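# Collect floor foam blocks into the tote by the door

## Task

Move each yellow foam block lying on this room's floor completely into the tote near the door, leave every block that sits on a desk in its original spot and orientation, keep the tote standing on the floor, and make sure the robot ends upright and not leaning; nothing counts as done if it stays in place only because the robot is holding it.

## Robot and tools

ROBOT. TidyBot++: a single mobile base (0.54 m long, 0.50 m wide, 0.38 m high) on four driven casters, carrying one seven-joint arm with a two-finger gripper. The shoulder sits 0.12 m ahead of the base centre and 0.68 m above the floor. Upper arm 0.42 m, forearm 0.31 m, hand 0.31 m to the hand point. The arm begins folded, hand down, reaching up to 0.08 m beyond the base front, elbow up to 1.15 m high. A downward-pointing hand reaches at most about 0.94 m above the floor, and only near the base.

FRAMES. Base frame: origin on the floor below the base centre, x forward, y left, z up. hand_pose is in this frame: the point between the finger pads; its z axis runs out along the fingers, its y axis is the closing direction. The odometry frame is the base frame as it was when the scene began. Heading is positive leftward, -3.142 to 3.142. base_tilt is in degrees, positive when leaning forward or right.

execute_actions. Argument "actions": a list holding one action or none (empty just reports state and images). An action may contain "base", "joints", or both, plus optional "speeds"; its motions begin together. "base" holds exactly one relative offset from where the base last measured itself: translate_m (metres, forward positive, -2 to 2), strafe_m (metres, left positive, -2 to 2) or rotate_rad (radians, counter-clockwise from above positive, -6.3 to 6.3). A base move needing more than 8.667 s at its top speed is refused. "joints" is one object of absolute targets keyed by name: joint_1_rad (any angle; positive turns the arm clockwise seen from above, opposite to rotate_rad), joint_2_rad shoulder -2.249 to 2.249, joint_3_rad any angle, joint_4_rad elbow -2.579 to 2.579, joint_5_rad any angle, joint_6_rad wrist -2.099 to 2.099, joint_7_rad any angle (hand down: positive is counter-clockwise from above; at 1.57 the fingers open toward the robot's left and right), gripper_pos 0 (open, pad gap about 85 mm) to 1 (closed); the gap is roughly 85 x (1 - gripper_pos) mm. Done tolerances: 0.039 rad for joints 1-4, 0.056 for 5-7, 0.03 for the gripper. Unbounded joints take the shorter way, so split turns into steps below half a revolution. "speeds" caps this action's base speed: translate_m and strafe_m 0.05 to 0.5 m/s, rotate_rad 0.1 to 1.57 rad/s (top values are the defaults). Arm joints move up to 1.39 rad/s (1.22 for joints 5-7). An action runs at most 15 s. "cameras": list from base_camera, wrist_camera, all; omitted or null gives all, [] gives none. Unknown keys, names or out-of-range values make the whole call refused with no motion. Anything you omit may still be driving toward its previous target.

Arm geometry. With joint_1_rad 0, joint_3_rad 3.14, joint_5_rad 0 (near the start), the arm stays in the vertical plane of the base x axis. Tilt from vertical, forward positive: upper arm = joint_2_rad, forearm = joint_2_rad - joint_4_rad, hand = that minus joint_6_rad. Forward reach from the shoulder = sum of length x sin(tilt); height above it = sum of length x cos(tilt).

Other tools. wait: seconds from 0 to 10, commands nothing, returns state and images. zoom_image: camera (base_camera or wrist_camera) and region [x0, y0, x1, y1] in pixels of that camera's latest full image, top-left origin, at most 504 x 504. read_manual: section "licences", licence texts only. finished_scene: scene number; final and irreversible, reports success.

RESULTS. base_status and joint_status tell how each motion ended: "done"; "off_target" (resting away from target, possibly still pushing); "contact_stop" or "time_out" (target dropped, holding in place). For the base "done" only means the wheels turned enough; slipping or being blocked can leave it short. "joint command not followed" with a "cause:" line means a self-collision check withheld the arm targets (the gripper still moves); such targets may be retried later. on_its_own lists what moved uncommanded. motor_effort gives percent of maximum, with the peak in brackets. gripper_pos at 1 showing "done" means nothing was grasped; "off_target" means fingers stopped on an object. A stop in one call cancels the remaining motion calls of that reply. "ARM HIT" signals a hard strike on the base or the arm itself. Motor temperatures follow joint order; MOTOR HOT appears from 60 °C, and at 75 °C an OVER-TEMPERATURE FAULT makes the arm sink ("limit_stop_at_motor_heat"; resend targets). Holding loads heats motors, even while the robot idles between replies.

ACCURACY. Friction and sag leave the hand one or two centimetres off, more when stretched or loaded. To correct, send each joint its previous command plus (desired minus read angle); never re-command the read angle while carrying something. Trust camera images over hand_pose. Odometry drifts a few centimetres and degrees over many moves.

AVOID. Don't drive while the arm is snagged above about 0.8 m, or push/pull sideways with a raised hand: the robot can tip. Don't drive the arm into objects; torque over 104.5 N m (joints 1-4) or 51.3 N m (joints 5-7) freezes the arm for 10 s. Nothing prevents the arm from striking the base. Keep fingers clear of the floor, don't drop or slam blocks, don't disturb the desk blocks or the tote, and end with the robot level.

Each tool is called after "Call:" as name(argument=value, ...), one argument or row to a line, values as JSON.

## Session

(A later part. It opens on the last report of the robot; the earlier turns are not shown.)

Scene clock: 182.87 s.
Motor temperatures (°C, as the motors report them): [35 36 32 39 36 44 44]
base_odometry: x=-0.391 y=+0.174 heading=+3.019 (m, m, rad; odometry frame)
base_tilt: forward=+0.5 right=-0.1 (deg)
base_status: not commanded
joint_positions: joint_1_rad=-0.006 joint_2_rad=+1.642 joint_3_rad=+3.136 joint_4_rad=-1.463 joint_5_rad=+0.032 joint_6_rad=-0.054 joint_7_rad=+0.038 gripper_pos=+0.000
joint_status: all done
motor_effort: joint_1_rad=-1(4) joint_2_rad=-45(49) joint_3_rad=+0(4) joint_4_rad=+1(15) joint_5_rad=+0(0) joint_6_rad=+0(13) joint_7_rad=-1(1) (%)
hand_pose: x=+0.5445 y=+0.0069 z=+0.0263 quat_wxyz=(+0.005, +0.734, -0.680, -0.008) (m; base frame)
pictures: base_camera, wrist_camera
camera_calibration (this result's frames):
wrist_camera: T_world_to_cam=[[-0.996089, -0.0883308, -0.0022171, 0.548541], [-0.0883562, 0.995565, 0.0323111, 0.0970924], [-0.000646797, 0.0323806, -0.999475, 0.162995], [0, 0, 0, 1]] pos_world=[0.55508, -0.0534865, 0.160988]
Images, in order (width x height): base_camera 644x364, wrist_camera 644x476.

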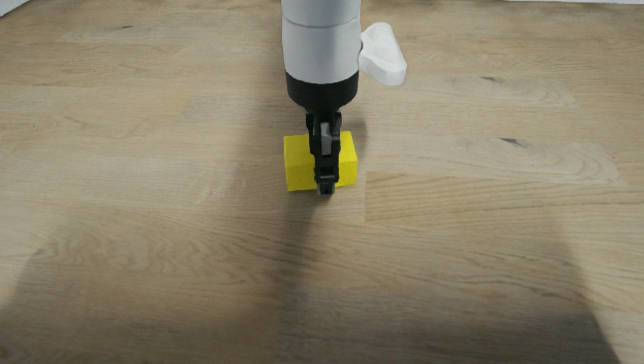

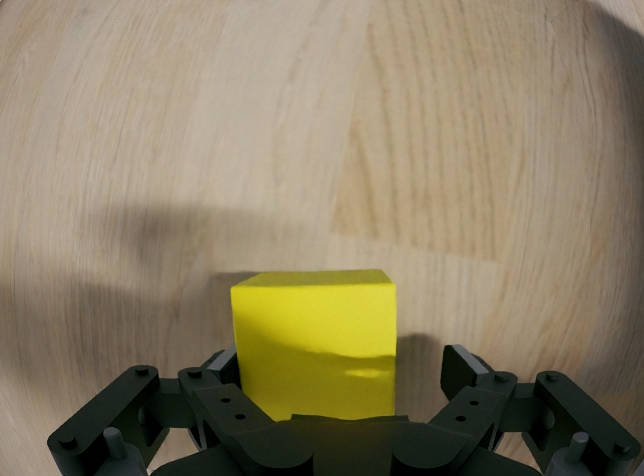

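Call:
execute_actions(
  actions=[
    {"joints":{"gripper_pos":1}},
  ],
  cameras=[],
)

Call:
execute_actions(
  actions=[
    {"joints":{"joint_2_rad":0.991,"joint_4_rad":-1.894,"joint_6_rad":-0.256}},
  ],
  cameras=[],
)

Call:
execute_actions(
  actions=[
    {"base":{"rotate_rad":2.787}},
  ],
  cameras=[],
)

Call:
execute_actions(
  actions=[
    {"base":{"translate_m":1.5}},
  ],
)

Scene clock: 201.33 s.
Motor temperatures (°C, as the motors report them): [35 37 32 39 36 44 44]
base_odometry: x=-0.391 y=+0.174 heading=+3.019 (m, m, rad; odometry frame)
base_tilt: forward=+0.5 right=-0.1 (deg)
base_status: not commanded
joint_positions: joint_1_rad=-0.006 joint_2_rad=+1.640 joint_3_rad=+3.136 joint_4_rad=-1.466 joint_5_rad=+0.032 joint_6_rad=-0.054 joint_7_rad=+0.038 gripper_pos=+0.377
joint_status: gripper_pos off_target (ended at +0.377, target +1.000)
motor_effort: joint_1_rad=-1(0) joint_2_rad=-44(45) joint_3_rad=+0(1) joint_4_rad=+1(7) joint_5_rad=+0(0) joint_6_rad=+0(5) joint_7_rad=-1(1) (%)
hand_pose: x=+0.5443 y=+0.0069 z=+0.0275 quat_wxyz=(+0.005, +0.734, -0.680, -0.008) (m; base frame)
pictures: none
No camera images: the call's "cameras" was empty. Leave "cameras" out to get every camera's image.

Scene clock: 203.23 s.
Motor temperatures (°C, as the motors report them): [35 37 32 39 36 44 44]
base_odometry: x=-0.391 y=+0.174 heading=+3.019 (m, m, rad; odometry frame)
base_tilt: forward=+0.4 right=-0.1 (deg)
base_status: not commanded
joint_positions: joint_1_rad=-0.006 joint_2_rad=+1.000 joint_3_rad=+3.136 joint_4_rad=-1.881 joint_5_rad=+0.032 joint_6_rad=-0.237 joint_7_rad=+0.038 gripper_pos=+0.377
joint_status: all done
motor_effort: joint_1_rad=-1(1) joint_2_rad=-42(48) joint_3_rad=+0(0) joint_4_rad=+5(5) joint_5_rad=+0(0) joint_6_rad=+1(0) joint_7_rad=-1(0) (%)
hand_pose: x=+0.5614 y=+0.0049 z=+0.2944 quat_wxyz=(-0.007, +0.734, -0.679, +0.010) (m; base frame)
pictures: none
No camera images: the call's "cameras" was empty. Leave "cameras" out to get every camera's image.

Scene clock: 206.47 s.
Motor temperatures (°C, as the motors report them): [35 37 32 39 36 44 44]
base_odometry: x=-0.391 y=+0.174 heading=-0.478 (m, m, rad; odometry frame)
base_tilt: forward=+0.5 right=-0.1 (deg)
base_status: done
joint_positions: joint_1_rad=-0.005 joint_2_rad=+1.000 joint_3_rad=+3.138 joint_4_rad=-1.881 joint_5_rad=+0.032 joint_6_rad=-0.237 joint_7_rad=+0.038 gripper_pos=+0.377
joint_status: not commanded
motor_effort: joint_1_rad=-1(4) joint_2_rad=-43(43) joint_3_rad=+0(2) joint_4_rad=+5(6) joint_5_rad=+0(0) joint_6_rad=+0(1) joint_7_rad=-1(1) (%)
hand_pose: x=+0.5614 y=+0.0030 z=+0.2944 quat_wxyz=(-0.007, +0.733, -0.680, +0.010) (m; base frame)
pictures: none
No camera images: the call's "cameras" was empty. Leave "cameras" out to get every camera's image.

Scene clock: 210.83 s.
Motor temperatures (°C, as the motors report them): [35 37 32 39 36 44 44]
base_odometry: x=+0.942 y=-0.514 heading=-0.477 (m, m, rad; odometry frame)
base_tilt: forward=+0.4 right=-0.1 (deg)
base_status: done
joint_positions: joint_1_rad=-0.005 joint_2_rad=+0.999 joint_3_rad=+3.138 joint_4_rad=-1.887 joint_5_rad=+0.032 joint_6_rad=-0.239 joint_7_rad=+0.038 gripper_pos=+0.377
joint_status: not commanded
motor_effort: joint_1_rad=-1(3) joint_2_rad=-42(44) joint_3_rad=+0(1) joint_4_rad=+5(7) joint_5_rad=+0(0) joint_6_rad=+1(1) joint_7_rad=-1(1) (%)
hand_pose: x=+0.5576 y=+0.0029 z=+0.2942 quat_wxyz=(-0.004, +0.733, -0.680, +0.008) (m; base frame)
pictures: base_camera, wrist_camera
camera_calibration (this result's frames):
wrist_camera: T_world_to_cam=[[-0.995536, -0.0873313, -0.0358094, 0.571414], [-0.088121, 0.995886, 0.0211014, 0.0967058], [0.0338193, 0.0241627, -0.999136, 0.411539], [0, 0, 0, 1]] pos_world=[0.563467, -0.0563495, 0.429605]
Images, in order (width x height): base_camera 644x364, wrist_camera 644x476.

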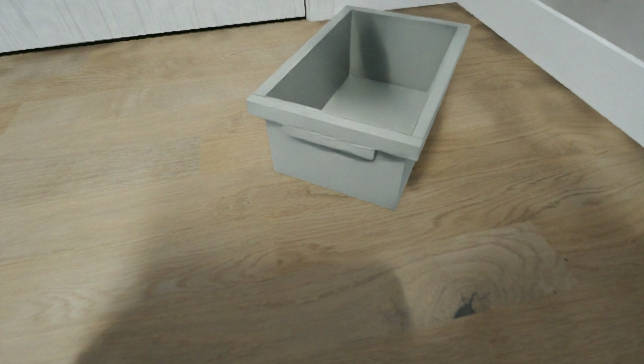

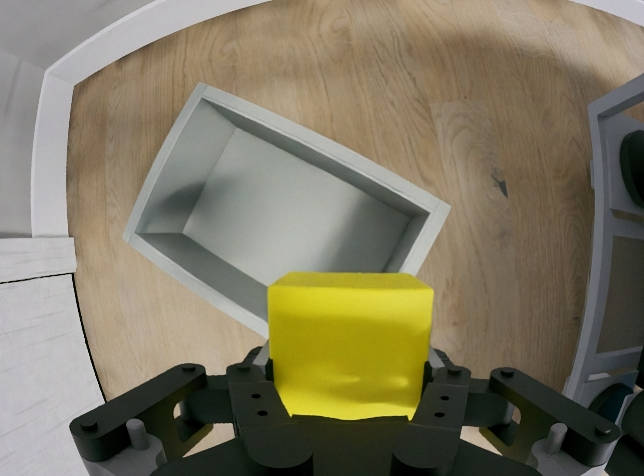

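Call:
execute_actions(
  actions=[
    {"base":{"translate_m":0.08}},
  ],
  cameras=[],
)

Call:
execute_actions(
  actions=[
    {"base":{"strafe_m":-0.09}},
  ],
  cameras=[],
)

Call:
execute_actions(
  actions=[
    {"joints":{"joint_2_rad":1.42,"joint_4_rad":-1.66,"joint_6_rad":-0.06}},
  ],
)

Scene clock: 221.73 s.
Motor temperatures (°C, as the motors report them): [35 37 32 38 36 44 44]
base_odometry: x=+1.014 y=-0.550 heading=-0.476 (m, m, rad; odometry frame)
base_tilt: forward=+0.5 right=-0.1 (deg)
base_status: done
joint_positions: joint_1_rad=-0.005 joint_2_rad=+0.999 joint_3_rad=+3.138 joint_4_rad=-1.888 joint_5_rad=+0.032 joint_6_rad=-0.240 joint_7_rad=+0.038 gripper_pos=+0.377
joint_status: not commanded
motor_effort: joint_1_rad=-1(2) joint_2_rad=-42(44) joint_3_rad=+0(1) joint_4_rad=+4(7) joint_5_rad=+0(1) joint_6_rad=+0(1) joint_7_rad=+0(1) (%)
hand_pose: x=+0.5564 y=+0.0029 z=+0.2941 quat_wxyz=(-0.003, +0.733, -0.680, +0.007) (m; base frame)
pictures: none
No camera images: the call's "cameras" was empty. Leave "cameras" out to get every camera's image.

Scene clock: 222.93 s.
Motor temperatures (°C, as the motors report them): [35 37 32 38 36 44 44]
base_odometry: x=+0.973 y=-0.631 heading=-0.475 (m, m, rad; odometry frame)
base_tilt: forward=+0.4 right=-0.1 (deg)
base_status: done
joint_positions: joint_1_rad=+0.005 joint_2_rad=+0.999 joint_3_rad=+3.140 joint_4_rad=-1.888 joint_5_rad=+0.031 joint_6_rad=-0.240 joint_7_rad=+0.038 gripper_pos=+0.377
joint_status: not commanded
motor_effort: joint_1_rad=-1(4) joint_2_rad=-42(43) joint_3_rad=+0(2) joint_4_rad=+4(5) joint_5_rad=+0(0) joint_6_rad=+0(0) joint_7_rad=-1(1) (%)
hand_pose: x=+0.5564 y=-0.0022 z=+0.2941 quat_wxyz=(-0.003, +0.729, -0.684, +0.007) (m; base frame)
pictures: none
No camera images: the call's "cameras" was empty. Leave "cameras" out to get every camera's image.

Scene clock: 224.53 s.
Motor temperatures (°C, as the motors report them): [35 37 32 38 36 44 44]
base_odometry: x=+0.973 y=-0.631 heading=-0.475 (m, m, rad; odometry frame)
base_tilt: forward=+0.4 right=-0.1 (deg)
base_status: not commanded
joint_positions: joint_1_rad=+0.005 joint_2_rad=+1.419 joint_3_rad=+3.140 joint_4_rad=-1.675 joint_5_rad=+0.031 joint_6_rad=-0.080 joint_7_rad=+0.038 gripper_pos=+0.377
joint_status: all done
motor_effort: joint_1_rad=+0(1) joint_2_rad=-44(46) joint_3_rad=+0(3) joint_4_rad=+1(4) joint_5_rad=+0(0) joint_6_rad=+0(1) joint_7_rad=+0(1) (%)
hand_pose: x=+0.5397 y=-0.0004 z=+0.1205 quat_wxyz=(+0.011, +0.729, -0.684, -0.012) (m; base frame)
pictures: base_camera, wrist_camera
camera_calibration (this result's frames):
wrist_camera: T_world_to_cam=[[-0.996984, -0.0764696, 0.0132115, 0.541923], [-0.0760561, 0.99667, 0.0293898, 0.0945964], [-0.015415, 0.0282964, -0.999481, 0.265302], [0, 0, 0, 1]] pos_world=[0.551573, -0.0603479, 0.255225]
Images, in order (width x height): base_camera 644x364, wrist_camera 644x476.

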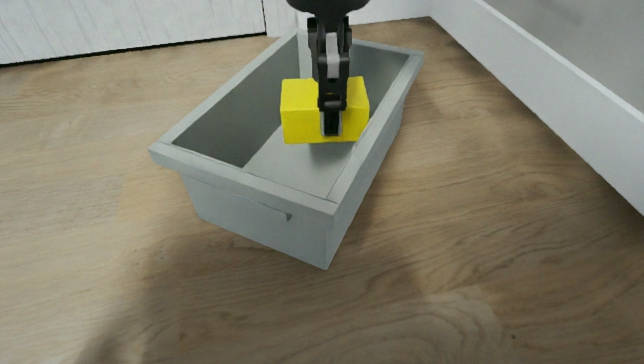

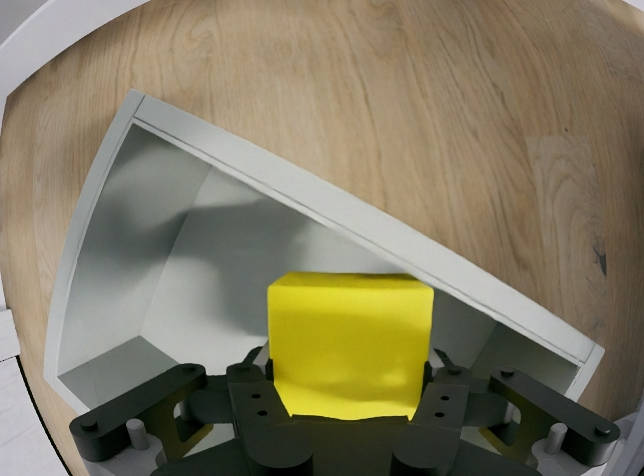

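Close to the right rim; shift left.

Call:
execute_actions(
  actions=[
    {"base":{"strafe_m":0.05}},
  ],
  cameras=[],
)

Call:
execute_actions(
  actions=[
    {"joints":{"joint_2_rad":1.56,"joint_4_rad":-1.53,"joint_6_rad":-0.045}},
  ],
  cameras=[],
)

Call:
execute_actions(
  actions=[
    {"joints":{"gripper_pos":0.05}},
  ],
  cameras=[],
)

Call:
execute_actions(
  actions=[
    {"joints":{"joint_2_rad":0.991,"joint_4_rad":-1.894,"joint_6_rad":-0.256}},
  ],
)

Scene clock: 235.63 s.
Motor temperatures (°C, as the motors report them): [35 37 32 38 36 44 44]
base_odometry: x=+0.995 y=-0.586 heading=-0.476 (m, m, rad; odometry frame)
base_tilt: forward=+0.5 right=-0.1 (deg)
base_status: done
joint_positions: joint_1_rad=-0.004 joint_2_rad=+1.419 joint_3_rad=+3.139 joint_4_rad=-1.675 joint_5_rad=+0.031 joint_6_rad=-0.080 joint_7_rad=+0.038 gripper_pos=+0.377
joint_status: not commanded
motor_effort: joint_1_rad=+0(3) joint_2_rad=-44(46) joint_3_rad=+0(2) joint_4_rad=+1(1) joint_5_rad=+0(0) joint_6_rad=+0(0) joint_7_rad=-1(1) (%)
hand_pose: x=+0.5400 y=+0.0037 z=+0.1205 quat_wxyz=(+0.011, +0.733, -0.681, -0.012) (m; base frame)
pictures: none
No camera images: the call's "cameras" was empty. Leave "cameras" out to get every camera's image.

Scene clock: 236.73 s.
Motor temperatures (°C, as the motors report them): [35 37 32 38 36 44 44]
base_odometry: x=+0.995 y=-0.586 heading=-0.476 (m, m, rad; odometry frame)
base_tilt: forward=+0.4 right=-0.1 (deg)
base_status: not commanded
joint_positions: joint_1_rad=-0.004 joint_2_rad=+1.563 joint_3_rad=+3.139 joint_4_rad=-1.542 joint_5_rad=+0.031 joint_6_rad=-0.064 joint_7_rad=+0.038 gripper_pos=+0.377
joint_status: all done
motor_effort: joint_1_rad=-1(0) joint_2_rad=-44(47) joint_3_rad=+0(0) joint_4_rad=+0(1) joint_5_rad=+0(0) joint_6_rad=+0(0) joint_7_rad=-1(1) (%)
hand_pose: x=+0.5425 y=+0.0038 z=+0.0596 quat_wxyz=(+0.009, +0.732, -0.681, -0.010) (m; base frame)
pictures: none
No camera images: the call's "cameras" was empty. Leave "cameras" out to get every camera's image.

Scene clock: 237.80 s.
Motor temperatures (°C, as the motors report them): [35 37 32 38 36 44 44]
base_odometry: x=+0.995 y=-0.586 heading=-0.476 (m, m, rad; odometry frame)
base_tilt: forward=+0.5 right=-0.1 (deg)
base_status: not commanded
joint_positions: joint_1_rad=-0.004 joint_2_rad=+1.563 joint_3_rad=+3.139 joint_4_rad=-1.542 joint_5_rad=+0.031 joint_6_rad=-0.064 joint_7_rad=+0.038 gripper_pos=+0.050
joint_status: all done
motor_effort: joint_1_rad=-1(0) joint_2_rad=-44(45) joint_3_rad=+0(1) joint_4_rad=+1(1) joint_5_rad=+0(0) joint_6_rad=+0(0) joint_7_rad=-1(0) (%)
hand_pose: x=+0.5425 y=+0.0038 z=+0.0596 quat_wxyz=(+0.009, +0.732, -0.681, -0.010) (m; base frame)
pictures: none
No camera images: the call's "cameras" was empty. Leave "cameras" out to get every camera's image.

Scene clock: 239.60 s.
Motor temperatures (°C, as the motors report them): [35 37 32 38 36 44 44]
base_odometry: x=+0.995 y=-0.586 heading=-0.476 (m, m, rad; odometry frame)
base_tilt: forward=+0.4 right=-0.1 (deg)
base_status: not commanded
joint_positions: joint_1_rad=-0.004 joint_2_rad=+0.996 joint_3_rad=+3.139 joint_4_rad=-1.880 joint_5_rad=+0.031 joint_6_rad=-0.236 joint_7_rad=+0.038 gripper_pos=+0.050
joint_status: all done
motor_effort: joint_1_rad=+0(1) joint_2_rad=-42(48) joint_3_rad=+0(0) joint_4_rad=+5(6) joint_5_rad=+0(0) joint_6_rad=+1(1) joint_7_rad=-1(0) (%)
hand_pose: x=+0.5634 y=+0.0021 z=+0.2959 quat_wxyz=(-0.008, +0.733, -0.681, +0.012) (m; base frame)
pictures: base_camera, wrist_camera
camera_calibration (this result's frames):
wrist_camera: T_world_to_cam=[[-0.995183, -0.085722, -0.0475628, 0.580407], [-0.0867311, 0.99604, 0.0195709, 0.0976664], [0.0456967, 0.0236018, -0.998677, 0.406267], [0, 0, 0, 1]] pos_world=[0.567517, -0.0571145, 0.431423]
Images, in order (width x height): base_camera 644x364, wrist_camera 644x476.

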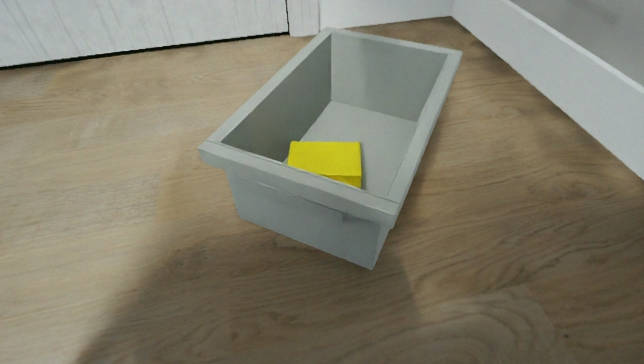

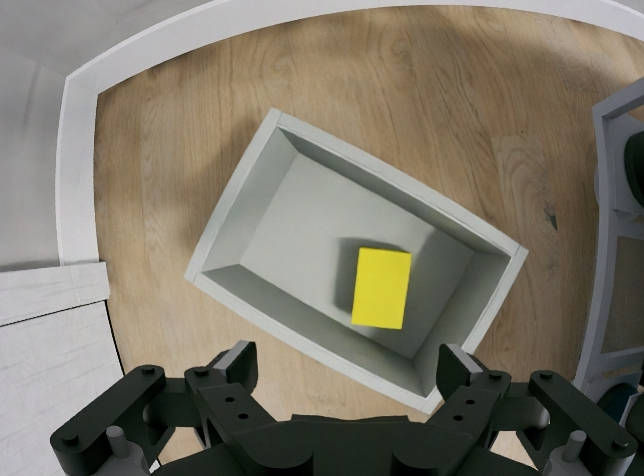

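Call:
finished_scene(
  scene=1,
)

The scene is finished: the task was done.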